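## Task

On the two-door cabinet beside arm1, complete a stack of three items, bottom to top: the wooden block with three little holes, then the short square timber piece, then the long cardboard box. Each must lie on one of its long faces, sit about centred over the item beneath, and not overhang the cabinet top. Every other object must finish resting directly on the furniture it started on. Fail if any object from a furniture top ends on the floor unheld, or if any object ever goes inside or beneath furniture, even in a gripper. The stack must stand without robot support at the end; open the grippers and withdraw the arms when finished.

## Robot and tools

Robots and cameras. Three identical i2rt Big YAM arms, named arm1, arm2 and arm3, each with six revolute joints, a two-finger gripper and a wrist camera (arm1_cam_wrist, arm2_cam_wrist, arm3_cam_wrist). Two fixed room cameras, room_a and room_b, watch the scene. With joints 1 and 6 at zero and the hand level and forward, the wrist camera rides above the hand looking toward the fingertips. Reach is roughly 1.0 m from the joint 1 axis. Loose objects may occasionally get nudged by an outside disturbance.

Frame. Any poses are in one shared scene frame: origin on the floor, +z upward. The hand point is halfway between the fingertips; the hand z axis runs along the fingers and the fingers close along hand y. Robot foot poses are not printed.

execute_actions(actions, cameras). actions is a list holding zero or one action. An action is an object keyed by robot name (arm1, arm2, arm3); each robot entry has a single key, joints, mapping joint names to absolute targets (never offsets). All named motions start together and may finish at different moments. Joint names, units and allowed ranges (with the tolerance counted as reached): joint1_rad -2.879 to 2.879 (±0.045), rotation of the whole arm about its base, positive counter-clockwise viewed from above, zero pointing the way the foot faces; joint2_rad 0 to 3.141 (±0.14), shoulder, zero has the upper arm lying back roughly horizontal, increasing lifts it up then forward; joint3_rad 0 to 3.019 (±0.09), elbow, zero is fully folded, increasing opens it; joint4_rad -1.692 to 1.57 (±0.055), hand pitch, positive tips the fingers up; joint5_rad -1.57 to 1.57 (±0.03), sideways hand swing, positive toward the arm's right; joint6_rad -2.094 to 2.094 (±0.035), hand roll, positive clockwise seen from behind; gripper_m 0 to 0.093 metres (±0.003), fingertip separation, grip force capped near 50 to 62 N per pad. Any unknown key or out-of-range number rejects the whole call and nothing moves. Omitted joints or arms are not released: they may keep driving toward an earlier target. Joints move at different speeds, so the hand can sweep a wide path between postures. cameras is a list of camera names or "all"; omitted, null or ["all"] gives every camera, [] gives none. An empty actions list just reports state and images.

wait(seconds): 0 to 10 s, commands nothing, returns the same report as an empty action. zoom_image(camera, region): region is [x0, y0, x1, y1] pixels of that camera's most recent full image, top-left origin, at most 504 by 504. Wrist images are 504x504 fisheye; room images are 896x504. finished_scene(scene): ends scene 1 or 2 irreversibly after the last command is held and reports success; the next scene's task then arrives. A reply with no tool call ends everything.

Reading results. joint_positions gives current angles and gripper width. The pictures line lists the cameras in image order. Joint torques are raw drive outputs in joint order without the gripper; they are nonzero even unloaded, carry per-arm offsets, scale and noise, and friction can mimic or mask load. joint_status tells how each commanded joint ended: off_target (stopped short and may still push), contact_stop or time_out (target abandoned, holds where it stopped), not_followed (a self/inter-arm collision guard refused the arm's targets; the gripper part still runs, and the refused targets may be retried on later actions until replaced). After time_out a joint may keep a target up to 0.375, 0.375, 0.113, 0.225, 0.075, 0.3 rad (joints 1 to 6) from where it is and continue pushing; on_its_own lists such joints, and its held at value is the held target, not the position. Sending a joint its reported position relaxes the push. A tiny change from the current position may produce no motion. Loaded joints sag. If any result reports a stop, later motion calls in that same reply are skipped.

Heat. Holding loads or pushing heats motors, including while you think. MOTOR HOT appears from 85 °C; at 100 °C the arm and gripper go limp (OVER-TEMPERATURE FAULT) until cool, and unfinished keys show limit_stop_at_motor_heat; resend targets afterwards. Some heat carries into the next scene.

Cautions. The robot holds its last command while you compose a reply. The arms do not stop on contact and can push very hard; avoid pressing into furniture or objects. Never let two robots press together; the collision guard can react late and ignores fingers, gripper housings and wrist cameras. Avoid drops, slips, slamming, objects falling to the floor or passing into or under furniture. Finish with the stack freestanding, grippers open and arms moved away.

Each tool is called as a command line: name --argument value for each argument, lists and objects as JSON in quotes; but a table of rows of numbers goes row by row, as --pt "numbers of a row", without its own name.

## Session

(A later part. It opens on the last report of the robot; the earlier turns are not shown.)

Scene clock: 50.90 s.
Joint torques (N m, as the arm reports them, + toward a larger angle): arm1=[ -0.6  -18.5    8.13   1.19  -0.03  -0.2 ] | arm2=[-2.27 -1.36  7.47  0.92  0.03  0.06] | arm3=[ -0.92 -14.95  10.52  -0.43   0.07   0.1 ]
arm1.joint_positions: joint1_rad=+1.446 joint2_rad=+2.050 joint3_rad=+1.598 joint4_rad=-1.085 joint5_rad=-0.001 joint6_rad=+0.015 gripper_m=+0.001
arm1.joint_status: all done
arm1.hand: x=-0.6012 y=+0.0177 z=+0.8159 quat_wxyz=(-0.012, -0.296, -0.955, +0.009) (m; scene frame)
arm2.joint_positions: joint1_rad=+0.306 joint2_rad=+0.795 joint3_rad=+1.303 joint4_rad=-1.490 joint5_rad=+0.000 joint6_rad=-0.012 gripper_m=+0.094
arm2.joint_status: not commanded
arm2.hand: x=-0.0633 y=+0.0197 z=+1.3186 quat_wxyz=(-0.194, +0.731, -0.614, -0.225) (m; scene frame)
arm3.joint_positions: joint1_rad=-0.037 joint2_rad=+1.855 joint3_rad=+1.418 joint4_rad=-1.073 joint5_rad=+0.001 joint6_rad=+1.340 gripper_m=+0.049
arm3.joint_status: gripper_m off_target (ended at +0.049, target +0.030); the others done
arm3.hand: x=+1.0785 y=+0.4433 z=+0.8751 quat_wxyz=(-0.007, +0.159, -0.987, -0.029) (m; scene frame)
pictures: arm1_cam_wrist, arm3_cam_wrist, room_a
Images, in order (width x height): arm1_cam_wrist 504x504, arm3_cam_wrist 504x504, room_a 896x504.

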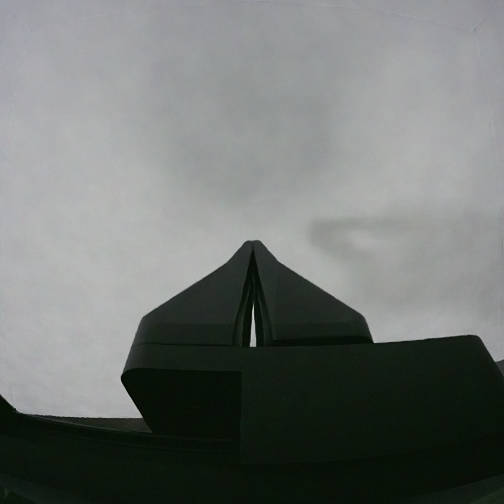

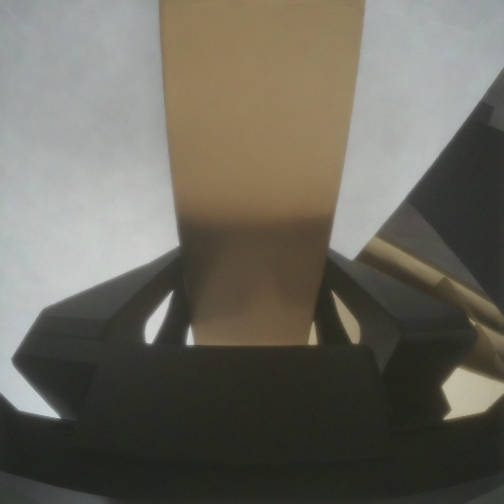

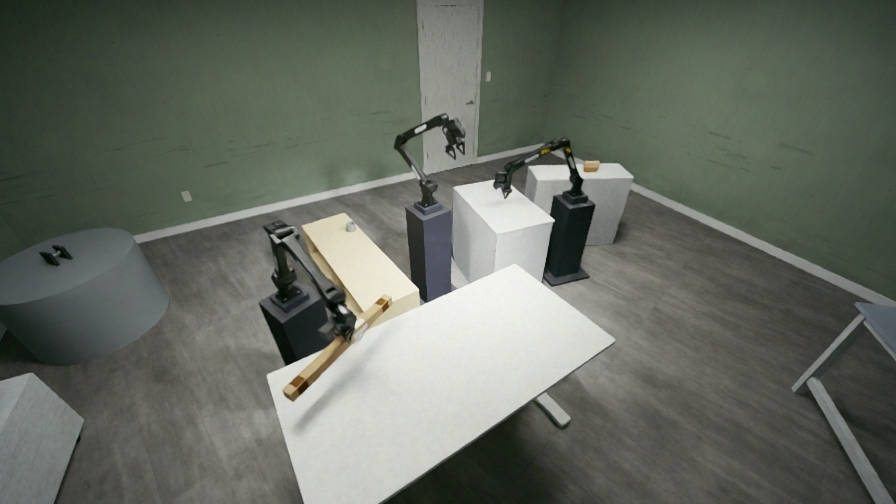

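execute_actions --actions '[{"arm3":{"joints":{"joint1_rad":1.674,"joint6_rad":1.91,"gripper_m":0.03}},"arm2":{"joints":{"joint1_rad":-1.36}},"arm1":{"joints":{"joint2_rad":2.085,"joint3_rad":1.565,"joint4_rad":-1.05}}}]'

Scene clock: 54.13 s.
Joint torques (N m, as the arm reports them, + toward a larger angle): arm1=[ -0.58 -18.77   7.94   0.98  -0.03  -0.2 ] | arm2=[-2.32 -1.4   7.55  0.95  0.05  0.04] | arm3=[ -1.3  -15.75  10.43  -0.54   0.15   0.13]
arm1.joint_positions: joint1_rad=+1.446 joint2_rad=+2.086 joint3_rad=+1.566 joint4_rad=-1.058 joint5_rad=-0.001 joint6_rad=+0.015 gripper_m=+0.001
arm1.joint_status: all done
arm1.hand: x=-0.6112 y=+0.0239 z=+0.7839 quat_wxyz=(+0.008, -0.296, -0.955, +0.003) (m; scene frame)
arm2.joint_positions: joint1_rad=-1.354 joint2_rad=+0.795 joint3_rad=+1.303 joint4_rad=-1.490 joint5_rad=+0.000 joint6_rad=-0.012 gripper_m=+0.094
arm2.joint_status: all done
arm2.hand: x=+0.2554 y=-0.2327 z=+1.3145 quat_wxyz=(-0.289, +0.038, -0.956, -0.016) (m; scene frame)
arm3.joint_positions: joint1_rad=+1.682 joint2_rad=+1.862 joint3_rad=+1.418 joint4_rad=-1.073 joint5_rad=-0.002 joint6_rad=+1.898 gripper_m=+0.049
arm3.joint_status: gripper_m off_target (ended at +0.049, target +0.030); the others done
arm3.hand: x=+0.5878 y=-0.2381 z=+0.8673 quat_wxyz=(+0.021, +0.674, -0.739, -0.009) (m; scene frame)
pictures: arm1_cam_wrist, arm2_cam_wrist, arm3_cam_wrist, room_a, room_b
Images, in order (width x height): arm1_cam_wrist 504x504, arm2_cam_wrist 504x504, arm3_cam_wrist 504x504, room_a 896x504, room_b 896x504.

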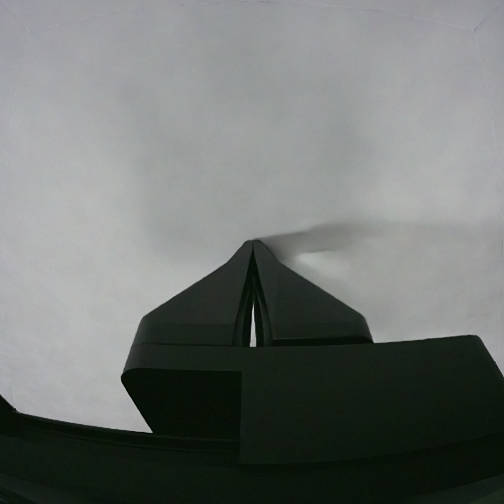

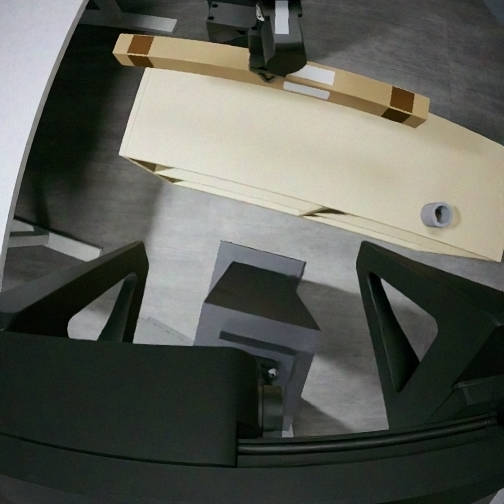

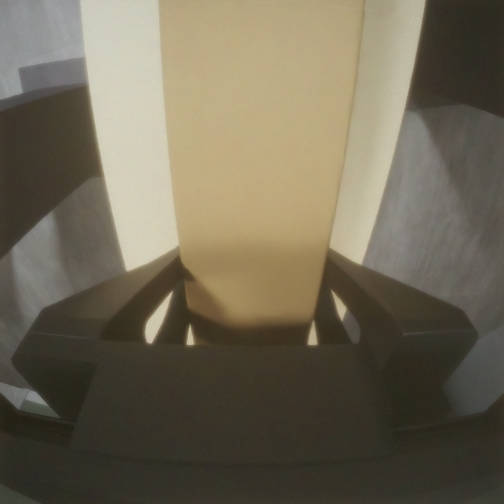

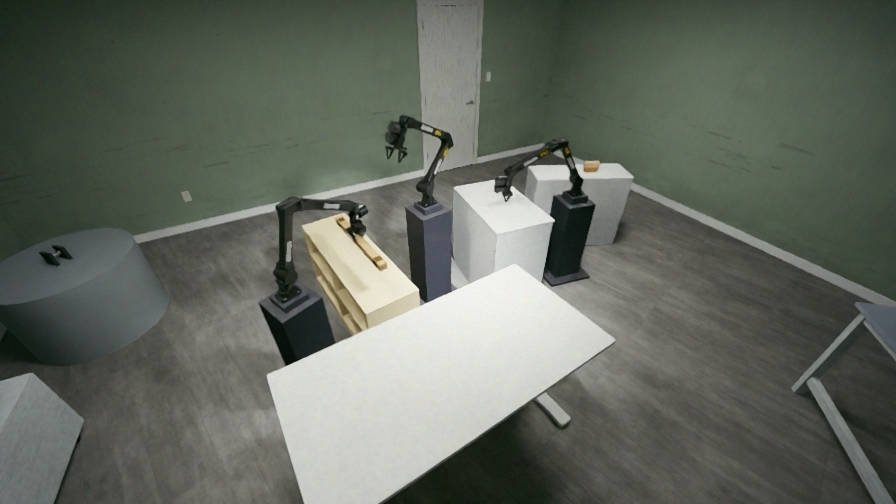

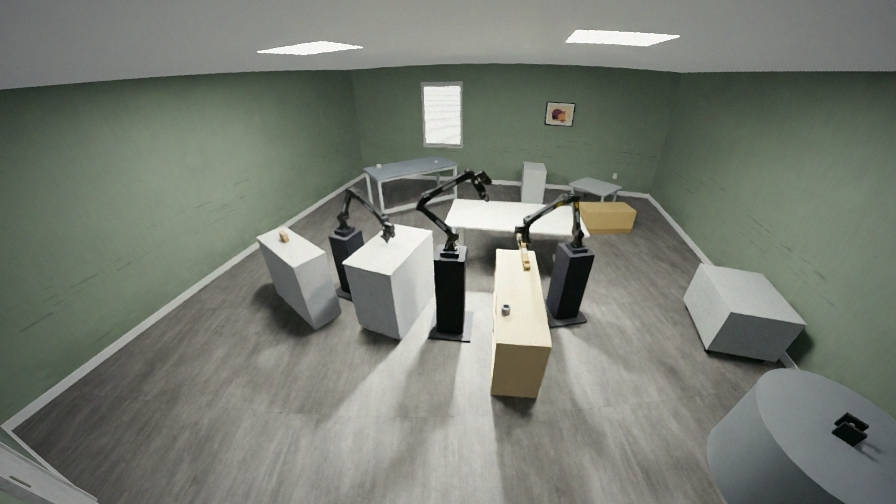

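execute_actions --actions '[{"arm3":{"joints":{"joint2_rad":2.235,"joint3_rad":1.34,"joint4_rad":-0.64,"gripper_m":0.03}},"arm2":{"joints":{"joint6_rad":-1.39}},"arm1":{"joints":{"joint2_rad":1.0,"joint3_rad":1.36,"joint4_rad":-1.5,"joint6_rad":1.42,"gripper_m":0.093}}}]' --cameras '["arm3_cam_wrist","arm2_cam_wrist","room_a","room_b"]'

Scene clock: 57.57 s.
Joint torques (N m, as the arm reports them, + toward a larger angle): arm1=[-0.46 -3.16 10.35  1.19  0.01  0.03] | arm2=[-2.36 -1.38  7.62  0.96 -0.05 -0.13] | arm3=[ -1.28 -18.59   7.06   0.92   0.     0.06]
arm1.joint_positions: joint1_rad=+1.446 joint2_rad=+0.994 joint3_rad=+1.348 joint4_rad=-1.496 joint5_rad=+0.000 joint6_rad=+1.403 gripper_m=+0.093
arm1.joint_status: all done
arm1.hand: x=-0.8264 y=+0.1725 z=+1.1888 quat_wxyz=(-0.195, -0.819, -0.533, -0.078) (m; scene frame)
arm2.joint_positions: joint1_rad=-1.354 joint2_rad=+0.795 joint3_rad=+1.303 joint4_rad=-1.490 joint5_rad=+0.000 joint6_rad=-1.375 gripper_m=+0.094
arm2.joint_status: all done
arm2.hand: x=+0.2554 y=-0.2327 z=+1.3145 quat_wxyz=(-0.234, +0.632, -0.718, +0.170) (m; scene frame)
arm3.joint_positions: joint1_rad=+1.682 joint2_rad=+2.234 joint3_rad=+1.330 joint4_rad=-0.661 joint5_rad=+0.003 joint6_rad=+1.904 gripper_m=+0.049
arm3.joint_status: gripper_m off_target (ended at +0.049, target +0.030); the others done
arm3.hand: x=+0.5976 y=-0.2355 z=+0.6440 quat_wxyz=(-0.002, +0.672, -0.741, +0.001) (m; scene frame)
pictures: arm2_cam_wrist, arm3_cam_wrist, room_a, room_b
Images, in order (width x height): arm2_cam_wrist 504x504, arm3_cam_wrist 504x504, room_a 896x504, room_b 896x504.

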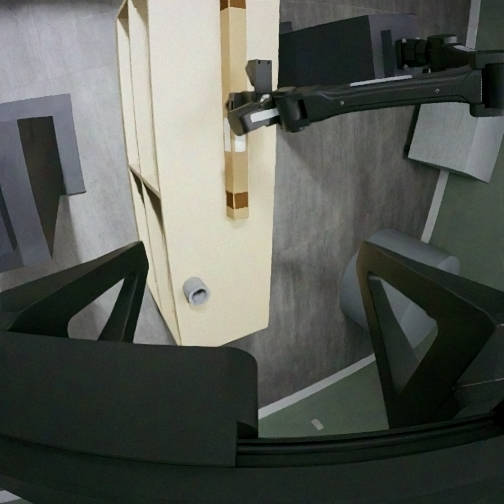

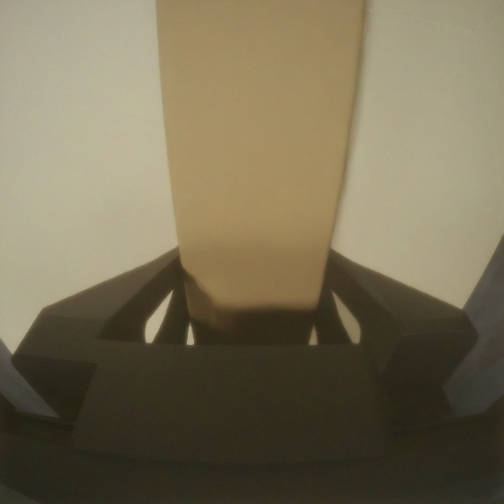

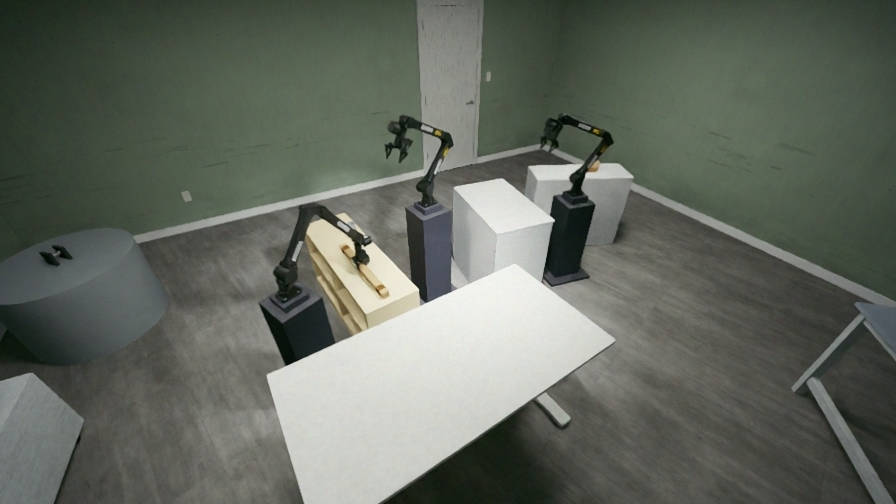

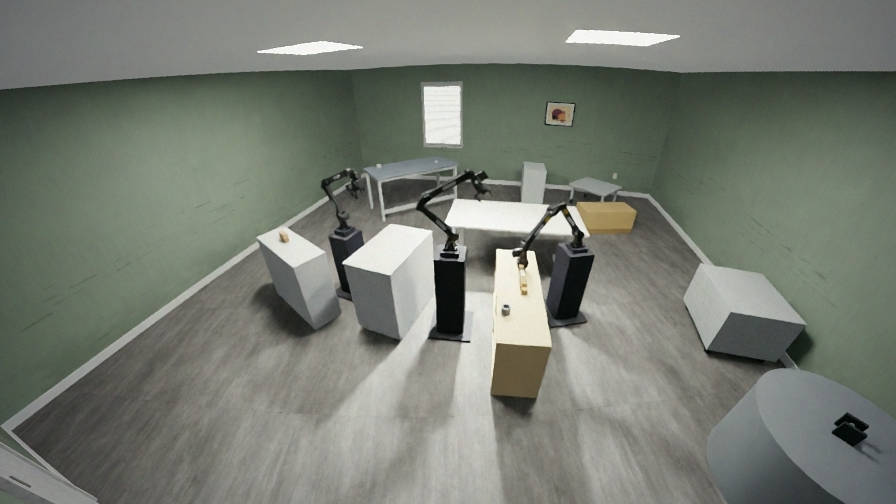

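execute_actions --actions '[{"arm3":{"joints":{"joint2_rad":2.27,"joint3_rad":1.34,"joint4_rad":-0.61,"gripper_m":0.03}}}]' --cameras '["arm3_cam_wrist","arm2_cam_wrist"]'

Scene clock: 58.50 s.
Joint torques (N m, as the arm reports them, + toward a larger angle): arm1=[-0.42 -3.14 10.35  1.19  0.02  0.02] | arm2=[-2.46 -1.29  7.56  0.89 -0.03 -0.14] | arm3=[ -1.26 -16.     7.07   1.11  -0.12   0.04]
arm1.joint_positions: joint1_rad=+1.446 joint2_rad=+0.994 joint3_rad=+1.348 joint4_rad=-1.496 joint5_rad=+0.000 joint6_rad=+1.403 gripper_m=+0.093
arm1.joint_status: not commanded
arm1.hand: x=-0.8264 y=+0.1725 z=+1.1888 quat_wxyz=(-0.195, -0.820, -0.533, -0.078) (m; scene frame)
arm2.joint_positions: joint1_rad=-1.354 joint2_rad=+0.795 joint3_rad=+1.303 joint4_rad=-1.490 joint5_rad=+0.000 joint6_rad=-1.376 gripper_m=+0.094
arm2.joint_status: not commanded
arm2.hand: x=+0.2554 y=-0.2327 z=+1.3145 quat_wxyz=(-0.234, +0.633, -0.718, +0.170) (m; scene frame)
arm3.joint_positions: joint1_rad=+1.682 joint2_rad=+2.235 joint3_rad=+1.330 joint4_rad=-0.635 joint5_rad=+0.006 joint6_rad=+1.905 gripper_m=+0.049
arm3.joint_status: gripper_m off_target (ended at +0.049, target +0.030); the others done
arm3.hand: x=+0.5915 y=-0.2363 z=+0.6437 quat_wxyz=(+0.008, +0.671, -0.741, -0.006) (m; scene frame)
pictures: arm2_cam_wrist, arm3_cam_wrist
Images, in order (width x height): arm2_cam_wrist 504x504, arm3_cam_wrist 504x504.

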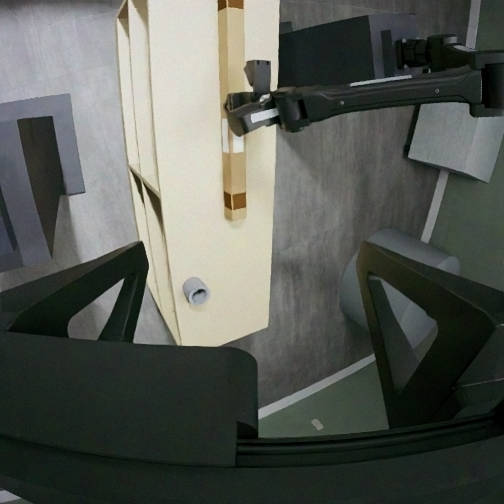

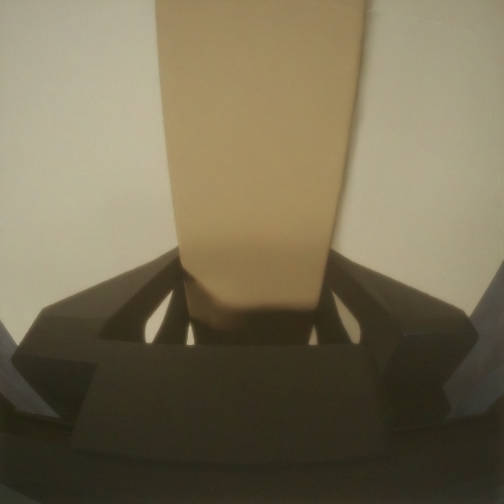

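execute_actions --actions '[{"arm3":{"joints":{"joint2_rad":2.31,"joint3_rad":1.335,"joint4_rad":-0.60,"gripper_m":0.03}}}]' --cameras '["arm3_cam_wrist","arm2_cam_wrist"]'

Scene clock: 59.50 s.
Joint torques (N m, as the arm reports them, + toward a larger angle): arm1=[-0.45 -3.11 10.34  1.19  0.01  0.03] | arm2=[-2.06 -1.22  7.44  0.88 -0.06 -0.13] | arm3=[ -1.28 -12.82   6.63   1.48  -0.12   0.03]
arm1.joint_positions: joint1_rad=+1.446 joint2_rad=+0.994 joint3_rad=+1.348 joint4_rad=-1.496 joint5_rad=+0.000 joint6_rad=+1.403 gripper_m=+0.093
arm1.joint_status: not commanded
arm1.hand: x=-0.8264 y=+0.1725 z=+1.1888 quat_wxyz=(-0.195, -0.820, -0.533, -0.078) (m; scene frame)
arm2.joint_positions: joint1_rad=-1.354 joint2_rad=+0.795 joint3_rad=+1.303 joint4_rad=-1.490 joint5_rad=+0.000 joint6_rad=-1.376 gripper_m=+0.094
arm2.joint_status: not commanded
arm2.hand: x=+0.2554 y=-0.2327 z=+1.3145 quat_wxyz=(-0.234, +0.633, -0.718, +0.170) (m; scene frame)
arm3.joint_positions: joint1_rad=+1.682 joint2_rad=+2.237 joint3_rad=+1.330 joint4_rad=-0.634 joint5_rad=+0.006 joint6_rad=+1.906 gripper_m=+0.049
arm3.joint_status: gripper_m off_target (ended at +0.049, target +0.030); the others done
arm3.hand: x=+0.5918 y=-0.2363 z=+0.6427 quat_wxyz=(+0.008, +0.671, -0.741, -0.006) (m; scene frame)
pictures: arm2_cam_wrist, arm3_cam_wrist
Images, in order (width x height): arm2_cam_wrist 504x504, arm3_cam_wrist 504x504.

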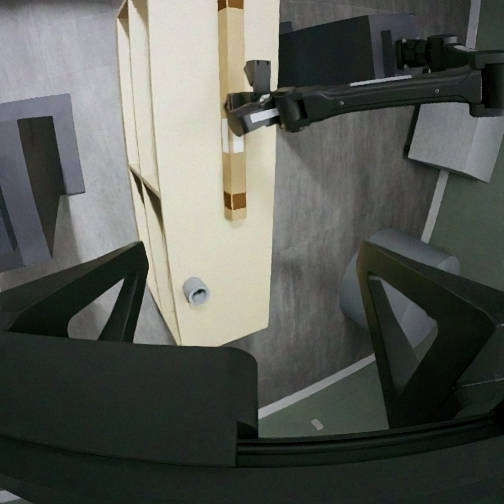

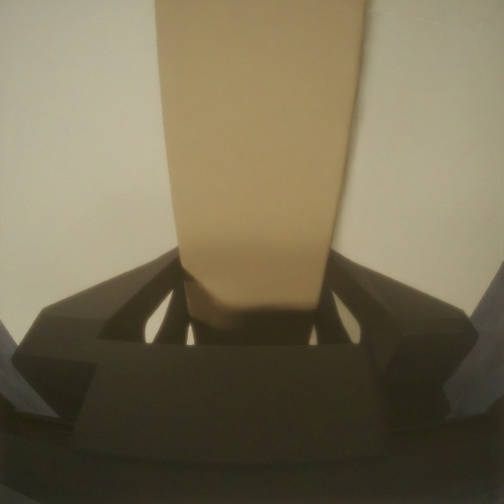

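execute_actions --actions '[{"arm3":{"joints":{"joint2_rad":2.225,"joint3_rad":1.335,"joint4_rad":-0.63,"gripper_m":0.093}}}]' --cameras '["arm3_cam_wrist"]'

execute_actions --actions '[{"arm3":{"joints":{"joint2_rad":1.8,"joint3_rad":1.42,"joint4_rad":-1.15}}}]' --cameras '["arm3_cam_wrist","arm2_cam_wrist","room_a"]'

Scene clock: 60.70 s.
Joint torques (N m, as the arm reports them, + toward a larger angle): arm1=[-0.45 -3.11 10.34  1.2   0.02  0.02] | arm2=[-2.09 -1.62  7.51  0.97 -0.02 -0.14] | arm3=[ -1.14 -20.11   6.69   0.27  -0.01   0.02]
arm1.joint_positions: joint1_rad=+1.446 joint2_rad=+0.994 joint3_rad=+1.348 joint4_rad=-1.496 joint5_rad=+0.000 joint6_rad=+1.403 gripper_m=+0.093
arm1.joint_status: not commanded
arm1.hand: x=-0.8264 y=+0.1725 z=+1.1888 quat_wxyz=(-0.195, -0.820, -0.533, -0.078) (m; scene frame)
arm2.joint_positions: joint1_rad=-1.354 joint2_rad=+0.795 joint3_rad=+1.303 joint4_rad=-1.490 joint5_rad=+0.000 joint6_rad=-1.376 gripper_m=+0.094
arm2.joint_status: not commanded
arm2.hand: x=+0.2554 y=-0.2327 z=+1.3145 quat_wxyz=(-0.234, +0.633, -0.718, +0.170) (m; scene frame)
arm3.joint_positions: joint1_rad=+1.681 joint2_rad=+2.236 joint3_rad=+1.328 joint4_rad=-0.634 joint5_rad=+0.003 joint6_rad=+1.906 gripper_m=+0.093
arm3.joint_status: all done
arm3.hand: x=+0.5923 y=-0.2365 z=+0.6428 quat_wxyz=(+0.009, +0.671, -0.742, -0.005) (m; scene frame)
pictures: arm3_cam_wrist
Images, in order (width x height): arm3_cam_wrist 504x504.

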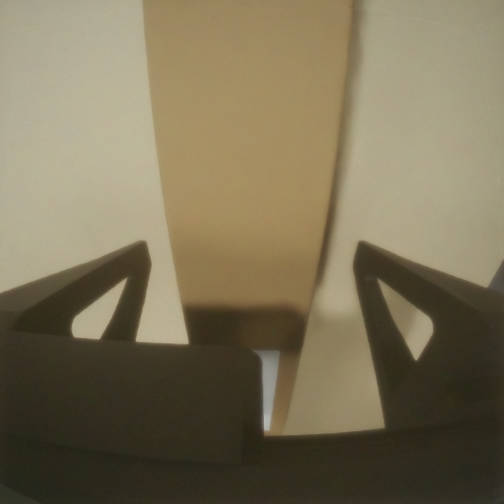

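Scene clock: 62.07 s.
Joint torques (N m, as the arm reports them, + toward a larger angle): arm1=[-0.45 -3.11 10.34  1.2   0.01  0.03] | arm2=[-2.39 -1.48  7.53  0.95 -0.03 -0.12] | arm3=[ -1.24 -14.6   10.07  -0.51   0.01   0.02]
arm1.joint_positions: joint1_rad=+1.446 joint2_rad=+0.994 joint3_rad=+1.348 joint4_rad=-1.496 joint5_rad=+0.000 joint6_rad=+1.403 gripper_m=+0.093
arm1.joint_status: not commanded
arm1.hand: x=-0.8264 y=+0.1725 z=+1.1888 quat_wxyz=(-0.195, -0.820, -0.533, -0.078) (m; scene frame)
arm2.joint_positions: joint1_rad=-1.354 joint2_rad=+0.795 joint3_rad=+1.303 joint4_rad=-1.490 joint5_rad=+0.000 joint6_rad=-1.376 gripper_m=+0.094
arm2.joint_status: not commanded
arm2.hand: x=+0.2554 y=-0.2327 z=+1.3145 quat_wxyz=(-0.234, +0.633, -0.718, +0.170) (m; scene frame)
arm3.joint_positions: joint1_rad=+1.681 joint2_rad=+1.779 joint3_rad=+1.412 joint4_rad=-1.133 joint5_rad=+0.002 joint6_rad=+1.906 gripper_m=+0.093
arm3.joint_status: all done
arm3.hand: x=+0.6001 y=-0.2339 z=+0.9079 quat_wxyz=(+0.027, +0.670, -0.741, -0.014) (m; scene frame)
pictures: arm2_cam_wrist, arm3_cam_wrist, room_a
Images, in order (width x height): arm2_cam_wrist 504x504, arm3_cam_wrist 504x504, room_a 896x504.

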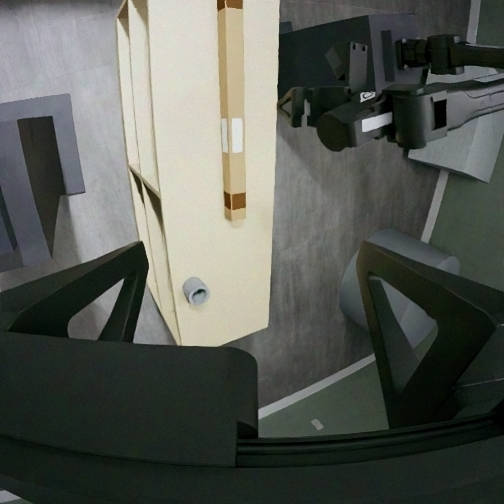

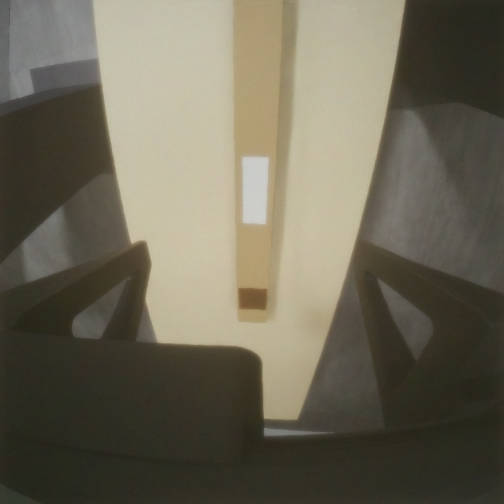

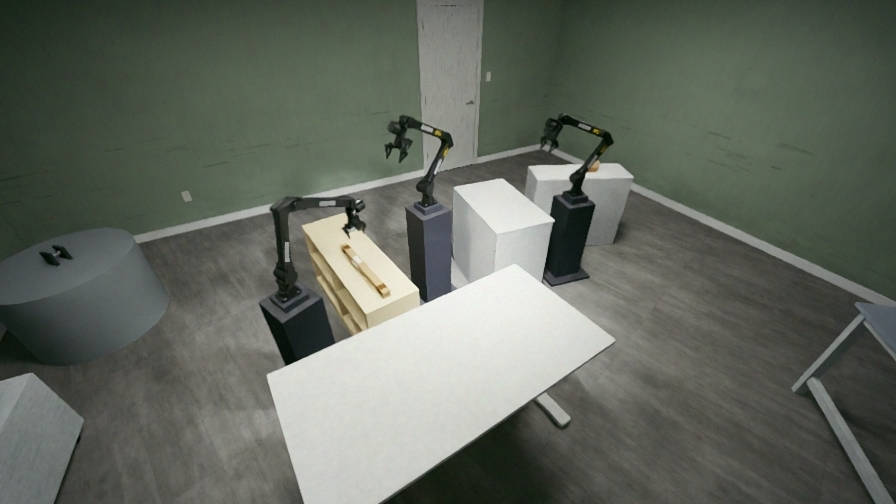

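execute_actions --actions '[{"arm3":{"joints":{"joint1_rad":0.2,"joint2_rad":0.9,"joint3_rad":1.3,"joint4_rad":-1.4,"joint6_rad":0}},"arm2":{"joints":{"joint1_rad":-1.399,"joint2_rad":2.215,"joint3_rad":1.575,"joint4_rad":-0.90,"joint5_rad":0,"joint6_rad":-1.455,"gripper_m":0.093}}}]' --cameras '["arm2_cam_wrist","room_a","room_b"]'

Scene clock: 66.50 s.
Joint torques (N m, as the arm reports them, + toward a larger angle): arm1=[-0.43 -3.11 10.34  1.19  0.01  0.03] | arm2=[ -2.28 -19.35   6.47   0.67  -0.07  -0.18] | arm3=[-1.14 -2.15 11.88  0.5  -0.06 -0.15]
arm1.joint_positions: joint1_rad=+1.446 joint2_rad=+0.994 joint3_rad=+1.348 joint4_rad=-1.496 joint5_rad=+0.000 joint6_rad=+1.403 gripper_m=+0.093
arm1.joint_status: not commanded
arm1.hand: x=-0.8264 y=+0.1725 z=+1.1888 quat_wxyz=(-0.195, -0.820, -0.533, -0.078) (m; scene frame)
arm2.joint_positions: joint1_rad=-1.391 joint2_rad=+2.207 joint3_rad=+1.568 joint4_rad=-0.908 joint5_rad=+0.000 joint6_rad=-1.441 gripper_m=+0.093
arm2.joint_status: all done
arm2.hand: x=+0.5934 y=-0.2235 z=+0.8059 quat_wxyz=(-0.013, +0.673, -0.740, +0.002) (m; scene frame)
arm3.joint_positions: joint1_rad=+0.205 joint2_rad=+0.889 joint3_rad=+1.285 joint4_rad=-1.381 joint5_rad=+0.003 joint6_rad=+0.012 gripper_m=+0.093
arm3.joint_status: all done
arm3.hand: x=+1.0189 y=+0.1986 z=+1.2167 quat_wxyz=(-0.170, +0.776, -0.561, -0.231) (m; scene frame)
pictures: arm2_cam_wrist, room_a, room_b
Images, in order (width x height): arm2_cam_wrist 504x504, room_a 896x504, room_b 896x504.

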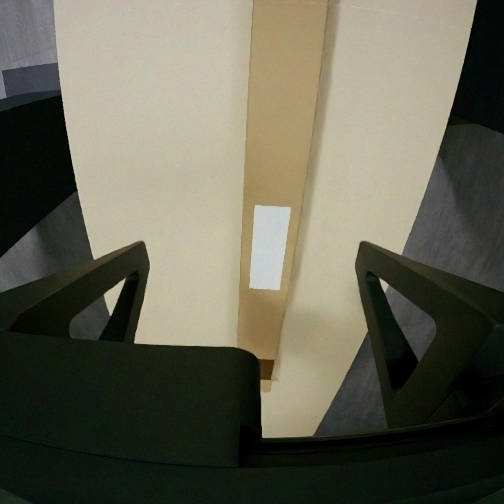

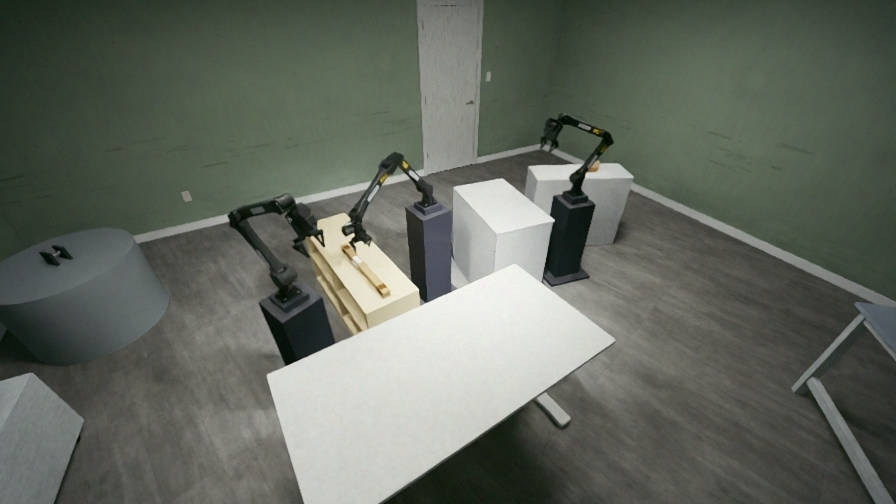

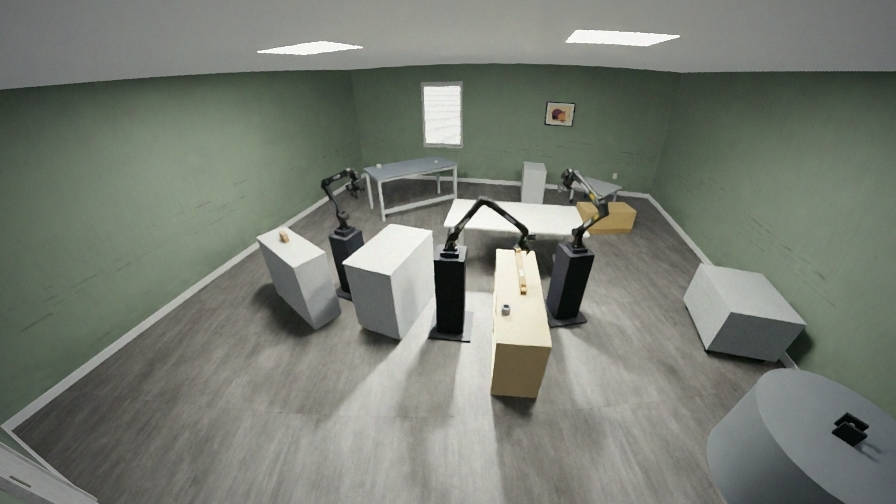

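execute_actions --actions '[{"arm2":{"joints":{"joint1_rad":-1.405,"joint2_rad":2.47,"joint3_rad":1.69,"joint4_rad":-0.782,"joint6_rad":-1.455}}}]' --cameras '["arm2_cam_wrist","room_b"]'

Scene clock: 69.17 s.
Joint torques (N m, as the arm reports them, + toward a larger angle): arm1=[-0.45 -3.12 10.34  1.19  0.01  0.02] | arm2=[ -2.35 -23.34   6.22   0.44  -0.07  -0.17] | arm3=[-1.09 -2.17 11.93  0.51 -0.07 -0.15]
arm1.joint_positions: joint1_rad=+1.446 joint2_rad=+0.994 joint3_rad=+1.348 joint4_rad=-1.496 joint5_rad=+0.000 joint6_rad=+1.403 gripper_m=+0.093
arm1.joint_status: not commanded
arm1.hand: x=-0.8264 y=+0.1725 z=+1.1888 quat_wxyz=(-0.195, -0.820, -0.533, -0.078) (m; scene frame)
arm2.joint_positions: joint1_rad=-1.395 joint2_rad=+2.483 joint3_rad=+1.670 joint4_rad=-0.788 joint5_rad=+0.000 joint6_rad=-1.441 gripper_m=+0.093
arm2.joint_status: all done
arm2.hand: x=+0.5977 y=-0.2235 z=+0.6702 quat_wxyz=(+0.007, +0.672, -0.740, -0.015) (m; scene frame)
arm3.joint_positions: joint1_rad=+0.205 joint2_rad=+0.889 joint3_rad=+1.285 joint4_rad=-1.381 joint5_rad=+0.003 joint6_rad=+0.012 gripper_m=+0.093
arm3.joint_status: not commanded
arm3.hand: x=+1.0189 y=+0.1986 z=+1.2167 quat_wxyz=(-0.170, +0.776, -0.561, -0.231) (m; scene frame)
pictures: arm2_cam_wrist, room_b
Images, in order (width x height): arm2_cam_wrist 504x504, room_b 896x504.

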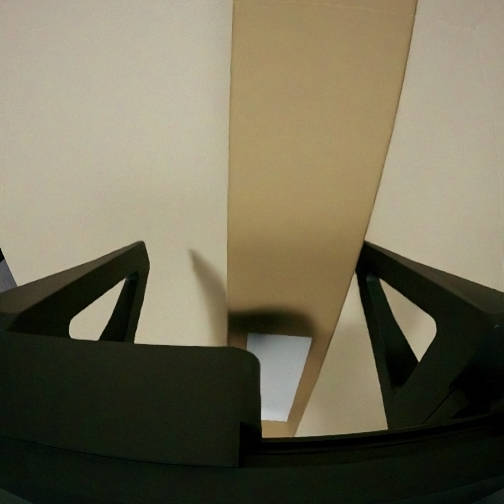

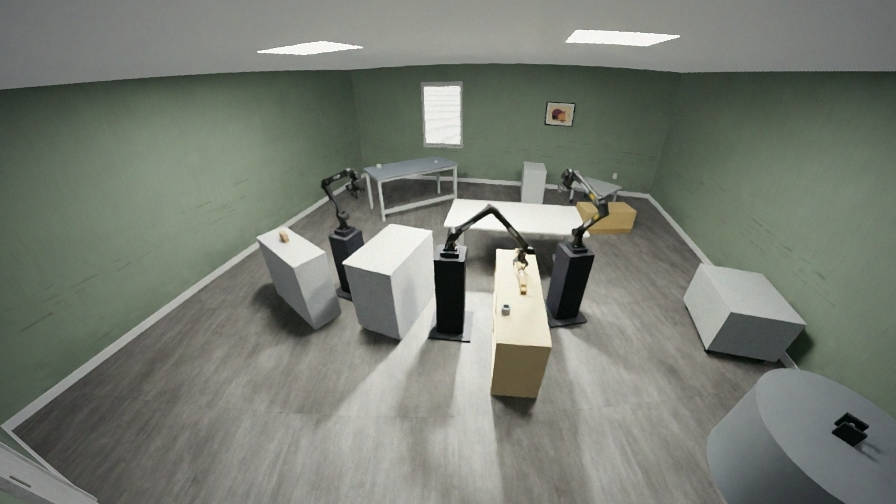

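execute_actions --actions '[]'

Scene clock: 70.33 s.
Joint torques (N m, as the arm reports them, + toward a larger angle): arm1=[-0.43 -3.13 10.34  1.19  0.01  0.02] | arm2=[ -2.55 -22.72   6.17   0.43  -0.06  -0.17] | arm3=[-1.09 -2.26 11.92  0.52 -0.07 -0.15]
arm1.joint_positions: joint1_rad=+1.446 joint2_rad=+0.994 joint3_rad=+1.348 joint4_rad=-1.496 joint5_rad=+0.000 joint6_rad=+1.403 gripper_m=+0.093
arm1.joint_status: not commanded
arm1.hand: x=-0.8264 y=+0.1725 z=+1.1888 quat_wxyz=(-0.195, -0.820, -0.533, -0.078) (m; scene frame)
arm2.joint_positions: joint1_rad=-1.395 joint2_rad=+2.483 joint3_rad=+1.670 joint4_rad=-0.788 joint5_rad=+0.000 joint6_rad=-1.441 gripper_m=+0.093
arm2.joint_status: all done
arm2.hand: x=+0.5977 y=-0.2235 z=+0.6702 quat_wxyz=(+0.007, +0.672, -0.740, -0.015) (m; scene frame)
arm3.joint_positions: joint1_rad=+0.205 joint2_rad=+0.889 joint3_rad=+1.285 joint4_rad=-1.381 joint5_rad=+0.003 joint6_rad=+0.012 gripper_m=+0.093
arm3.joint_status: not commanded
arm3.hand: x=+1.0189 y=+0.1986 z=+1.2167 quat_wxyz=(-0.170, +0.776, -0.561, -0.231) (m; scene frame)
pictures: arm1_cam_wrist, arm2_cam_wrist, arm3_cam_wrist, room_a, room_b
Images, in order (width x height): arm1_cam_wrist 504x504, arm2_cam_wrist 504x504, arm3_cam_wrist 504x504, room_a 896x504, room_b 896x504.

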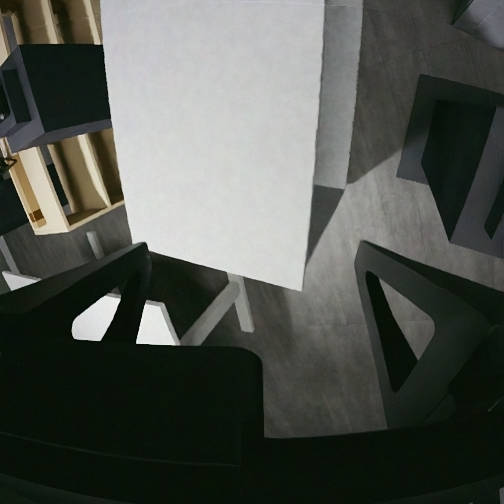

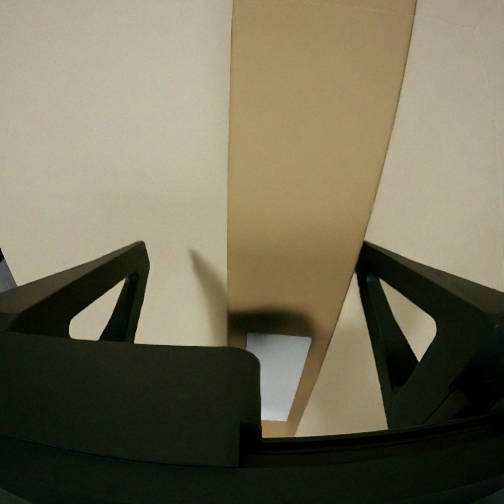

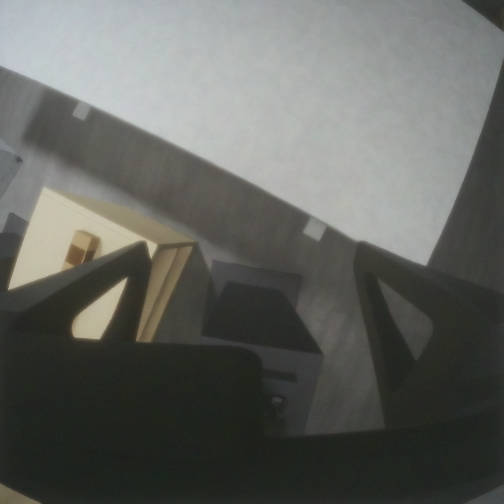

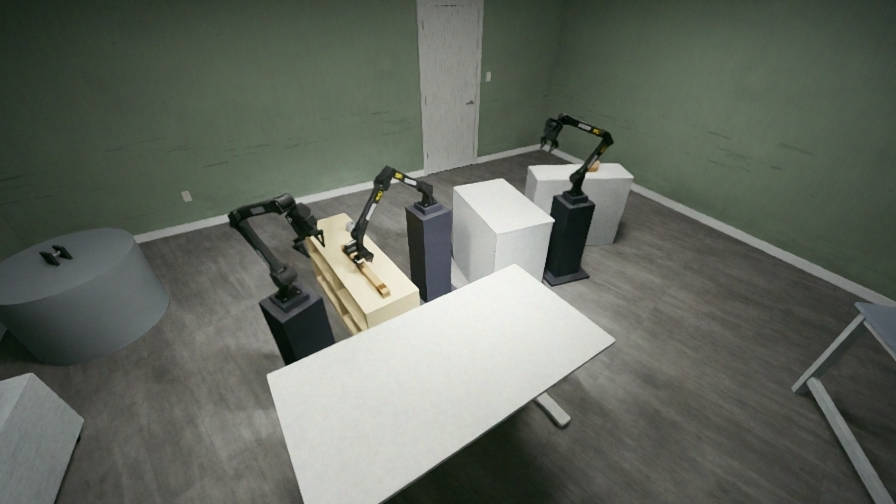

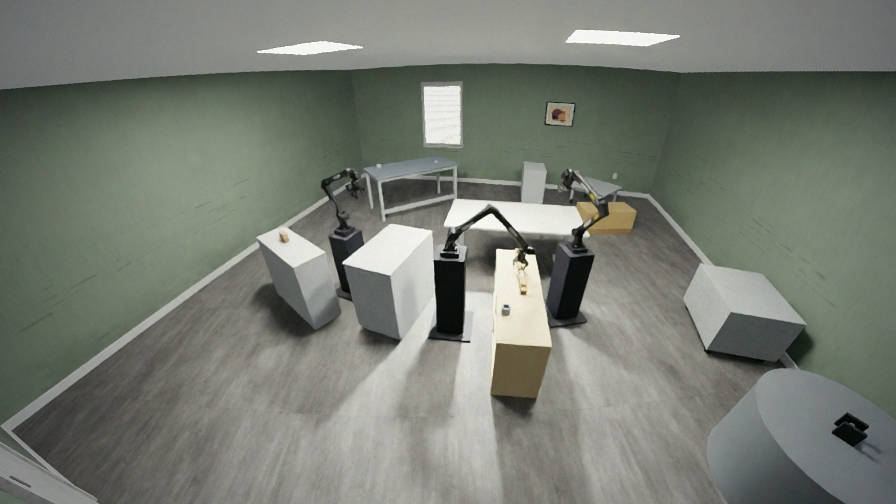

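execute_actions --actions '[{"arm2":{"joints":{"joint3_rad":1.73,"joint4_rad":-0.82}}}]' --cameras '["arm2_cam_wrist"]'

Scene clock: 71.63 s.
Joint torques (N m, as the arm reports them, + toward a larger angle): arm1=[-0.45 -3.12 10.33  1.18  0.01  0.02] | arm2=[ -2.42 -22.53   7.94  -0.45  -0.06  -0.18] | arm3=[-1.12 -2.2  11.95  0.52 -0.07 -0.16]
arm1.joint_positions: joint1_rad=+1.446 joint2_rad=+0.994 joint3_rad=+1.348 joint4_rad=-1.496 joint5_rad=+0.000 joint6_rad=+1.403 gripper_m=+0.093
arm1.joint_status: not commanded
arm1.hand: x=-0.8264 y=+0.1725 z=+1.1888 quat_wxyz=(-0.195, -0.820, -0.533, -0.078) (m; scene frame)
arm2.joint_positions: joint1_rad=-1.395 joint2_rad=+2.483 joint3_rad=+1.685 joint4_rad=-0.809 joint5_rad=+0.000 joint6_rad=-1.441 gripper_m=+0.093
arm2.joint_status: all done
arm2.hand: x=+0.6001 y=-0.2235 z=+0.6741 quat_wxyz=(+0.009, +0.672, -0.740, -0.017) (m; scene frame)
arm3.joint_positions: joint1_rad=+0.205 joint2_rad=+0.889 joint3_rad=+1.285 joint4_rad=-1.381 joint5_rad=+0.003 joint6_rad=+0.012 gripper_m=+0.093
arm3.joint_status: not commanded
arm3.hand: x=+1.0189 y=+0.1986 z=+1.2167 quat_wxyz=(-0.170, +0.776, -0.561, -0.231) (m; scene frame)
pictures: arm2_cam_wrist
Images, in order (width x height): arm2_cam_wrist 504x504.

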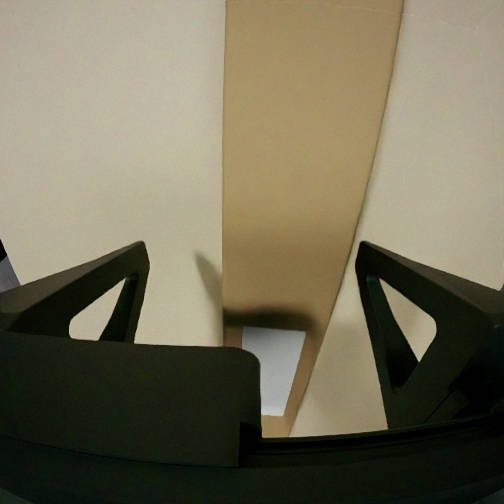

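execute_actions --actions '[{"arm2":{"joints":{"joint3_rad":1.78,"joint4_rad":-0.80}}}]' --cameras '["arm2_cam_wrist"]'

Scene clock: 72.53 s.
Joint torques (N m, as the arm reports them, + toward a larger angle): arm1=[-0.42 -3.11 10.34  1.19  0.01  0.03] | arm2=[ -2.48 -23.5    7.96   0.69  -0.06  -0.16] | arm3=[-1.11 -2.21 11.93  0.52 -0.07 -0.15]
arm1.joint_positions: joint1_rad=+1.446 joint2_rad=+0.994 joint3_rad=+1.348 joint4_rad=-1.496 joint5_rad=+0.000 joint6_rad=+1.403 gripper_m=+0.093
arm1.joint_status: not commanded
arm1.hand: x=-0.8264 y=+0.1725 z=+1.1888 quat_wxyz=(-0.195, -0.820, -0.533, -0.078) (m; scene frame)
arm2.joint_positions: joint1_rad=-1.395 joint2_rad=+2.483 joint3_rad=+1.742 joint4_rad=-0.809 joint5_rad=+0.000 joint6_rad=-1.441 gripper_m=+0.093
arm2.joint_status: all done
arm2.hand: x=+0.6296 y=-0.2228 z=+0.6898 quat_wxyz=(-0.013, +0.672, -0.741, +0.001) (m; scene frame)
arm3.joint_positions: joint1_rad=+0.205 joint2_rad=+0.889 joint3_rad=+1.285 joint4_rad=-1.381 joint5_rad=+0.003 joint6_rad=+0.012 gripper_m=+0.093
arm3.joint_status: not commanded
arm3.hand: x=+1.0189 y=+0.1986 z=+1.2167 quat_wxyz=(-0.170, +0.776, -0.561, -0.231) (m; scene frame)
pictures: arm2_cam_wrist
Images, in order (width x height): arm2_cam_wrist 504x504.

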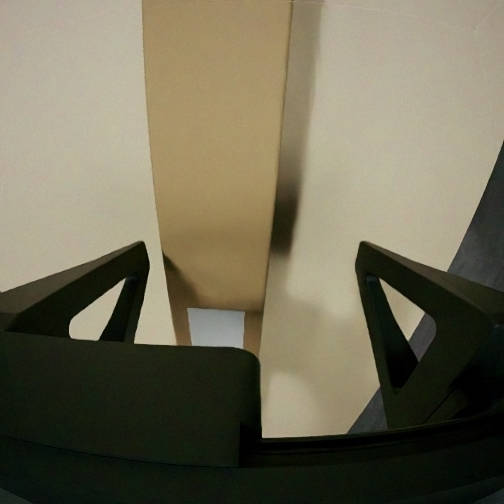

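execute_actions --actions '[{"arm2":{"joints":{"joint3_rad":1.715,"joint4_rad":-0.77}}}]' --cameras '["arm2_cam_wrist"]'

Scene clock: 74.40 s.
Joint torques (N m, as the arm reports them, + toward a larger angle): arm1=[-0.43 -3.12 10.33  1.2   0.01  0.03] | arm2=[ -2.04 -22.92   4.72   0.75  -0.08  -0.18] | arm3=[-1.15 -2.17 11.94  0.52 -0.07 -0.16]
arm1.joint_positions: joint1_rad=+1.446 joint2_rad=+0.994 joint3_rad=+1.348 joint4_rad=-1.496 joint5_rad=+0.000 joint6_rad=+1.403 gripper_m=+0.093
arm1.joint_status: not commanded
arm1.hand: x=-0.8264 y=+0.1725 z=+1.1888 quat_wxyz=(-0.195, -0.820, -0.533, -0.078) (m; scene frame)
arm2.joint_positions: joint1_rad=-1.395 joint2_rad=+2.483 joint3_rad=+1.726 joint4_rad=-0.781 joint5_rad=+0.000 joint6_rad=-1.441 gripper_m=+0.093
arm2.joint_status: all done
arm2.hand: x=+0.6279 y=-0.2228 z=+0.6852 quat_wxyz=(-0.017, +0.672, -0.741, +0.005) (m; scene frame)
arm3.joint_positions: joint1_rad=+0.205 joint2_rad=+0.889 joint3_rad=+1.285 joint4_rad=-1.381 joint5_rad=+0.003 joint6_rad=+0.012 gripper_m=+0.093
arm3.joint_status: not commanded
arm3.hand: x=+1.0189 y=+0.1986 z=+1.2167 quat_wxyz=(-0.170, +0.776, -0.561, -0.231) (m; scene frame)
pictures: arm2_cam_wrist
Images, in order (width x height): arm2_cam_wrist 504x504.

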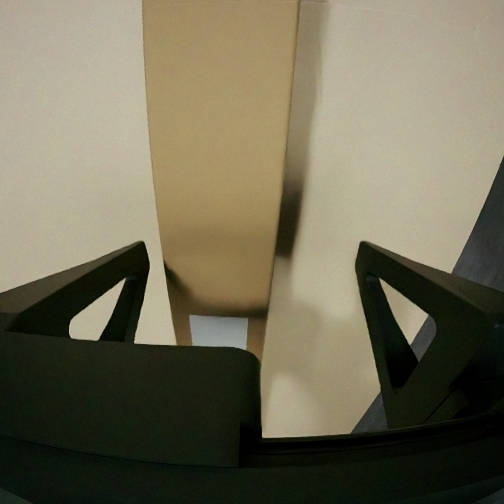

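execute_actions --actions '[{"arm2":{"joints":{"joint3_rad":1.683}}}]' --cameras '["arm2_cam_wrist"]'

Scene clock: 76.03 s.
Joint torques (N m, as the arm reports them, + toward a larger angle): arm1=[-0.4  -3.12 10.35  1.18  0.01  0.02] | arm2=[ -2.37 -22.69   4.77   0.61  -0.05  -0.17] | arm3=[-1.16 -2.23 11.94  0.52 -0.07 -0.15]
arm1.joint_positions: joint1_rad=+1.446 joint2_rad=+0.994 joint3_rad=+1.348 joint4_rad=-1.496 joint5_rad=+0.000 joint6_rad=+1.403 gripper_m=+0.093
arm1.joint_status: not commanded
arm1.hand: x=-0.8264 y=+0.1725 z=+1.1888 quat_wxyz=(-0.195, -0.820, -0.533, -0.078) (m; scene frame)
arm2.joint_positions: joint1_rad=-1.395 joint2_rad=+2.482 joint3_rad=+1.691 joint4_rad=-0.779 joint5_rad=+0.000 joint6_rad=-1.441 gripper_m=+0.093
arm2.joint_status: all done
arm2.hand: x=+0.6105 y=-0.2232 z=+0.6757 quat_wxyz=(-0.004, +0.672, -0.741, -0.006) (m; scene frame)
arm3.joint_positions: joint1_rad=+0.205 joint2_rad=+0.889 joint3_rad=+1.285 joint4_rad=-1.381 joint5_rad=+0.003 joint6_rad=+0.012 gripper_m=+0.093
arm3.joint_status: not commanded
arm3.hand: x=+1.0189 y=+0.1986 z=+1.2167 quat_wxyz=(-0.170, +0.776, -0.561, -0.231) (m; scene frame)
pictures: arm2_cam_wrist
Images, in order (width x height): arm2_cam_wrist 504x504.

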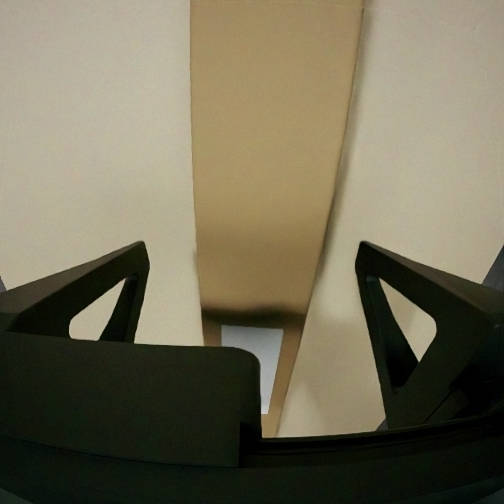

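execute_actions --actions '[{"arm2":{"joints":{"joint2_rad":2.535,"joint3_rad":1.745,"joint4_rad":-0.73}}}]' --cameras '["arm2_cam_wrist"]'

Scene clock: 81.90 s.
Joint torques (N m, as the arm reports them, + toward a larger angle): arm1=[-0.42 -3.12 10.34  1.18  0.01  0.03] | arm2=[ -2.5  -19.69   8.06   0.8   -0.06  -0.18] | arm3=[-1.15 -2.14 11.93  0.52 -0.07 -0.16]
arm1.joint_positions: joint1_rad=+1.446 joint2_rad=+0.994 joint3_rad=+1.348 joint4_rad=-1.496 joint5_rad=+0.000 joint6_rad=+1.403 gripper_m=+0.093
arm1.joint_status: not commanded
arm1.hand: x=-0.8264 y=+0.1725 z=+1.1888 quat_wxyz=(-0.195, -0.820, -0.533, -0.078) (m; scene frame)
arm2.joint_positions: joint1_rad=-1.395 joint2_rad=+2.509 joint3_rad=+1.702 joint4_rad=-0.741 joint5_rad=+0.000 joint6_rad=-1.441 gripper_m=+0.093
arm2.joint_status: all done
arm2.hand: x=+0.6166 y=-0.2228 z=+0.6625 quat_wxyz=(-0.013, +0.672, -0.741, +0.002) (m; scene frame)
arm3.joint_positions: joint1_rad=+0.205 joint2_rad=+0.889 joint3_rad=+1.285 joint4_rad=-1.381 joint5_rad=+0.003 joint6_rad=+0.012 gripper_m=+0.093
arm3.joint_status: not commanded
arm3.hand: x=+1.0189 y=+0.1986 z=+1.2167 quat_wxyz=(-0.170, +0.776, -0.561, -0.231) (m; scene frame)
pictures: arm2_cam_wrist
Images, in order (width x height): arm2_cam_wrist 504x504.

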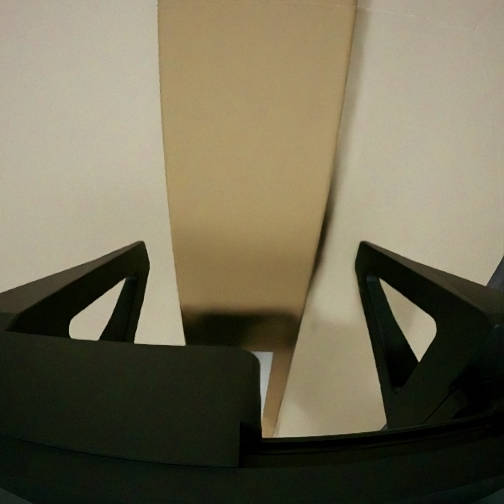

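execute_actions --actions '[{"arm2":{"joints":{"joint2_rad":2.568}}}]' --cameras '["arm2_cam_wrist"]'

Scene clock: 82.93 s.
Joint torques (N m, as the arm reports them, + toward a larger angle): arm1=[-0.42 -3.13 10.33  1.19  0.01  0.03] | arm2=[ -2.46 -19.73   7.58   0.76  -0.06  -0.18] | arm3=[-1.14 -2.23 11.94  0.52 -0.07 -0.15]
arm1.joint_positions: joint1_rad=+1.446 joint2_rad=+0.994 joint3_rad=+1.348 joint4_rad=-1.496 joint5_rad=+0.000 joint6_rad=+1.403 gripper_m=+0.093
arm1.joint_status: not commanded
arm1.hand: x=-0.8264 y=+0.1725 z=+1.1888 quat_wxyz=(-0.195, -0.820, -0.533, -0.078) (m; scene frame)
arm2.joint_positions: joint1_rad=-1.395 joint2_rad=+2.546 joint3_rad=+1.705 joint4_rad=-0.741 joint5_rad=+0.000 joint6_rad=-1.441 gripper_m=+0.093
arm2.joint_status: all done
arm2.hand: x=+0.6048 y=-0.2229 z=+0.6406 quat_wxyz=(+0.000, +0.672, -0.741, -0.009) (m; scene frame)
arm3.joint_positions: joint1_rad=+0.205 joint2_rad=+0.889 joint3_rad=+1.285 joint4_rad=-1.381 joint5_rad=+0.003 joint6_rad=+0.012 gripper_m=+0.093
arm3.joint_status: not commanded
arm3.hand: x=+1.0189 y=+0.1986 z=+1.2167 quat_wxyz=(-0.170, +0.776, -0.561, -0.231) (m; scene frame)
pictures: arm2_cam_wrist
Images, in order (width x height): arm2_cam_wrist 504x504.

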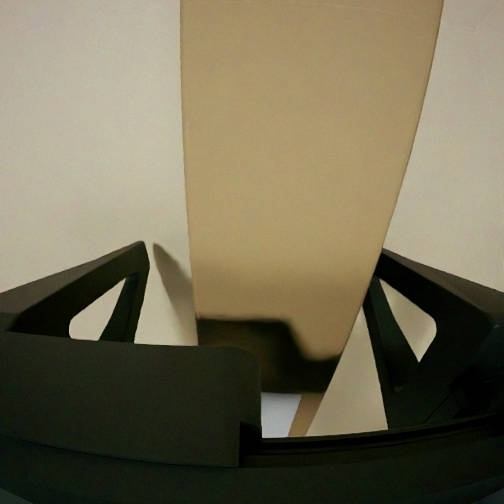

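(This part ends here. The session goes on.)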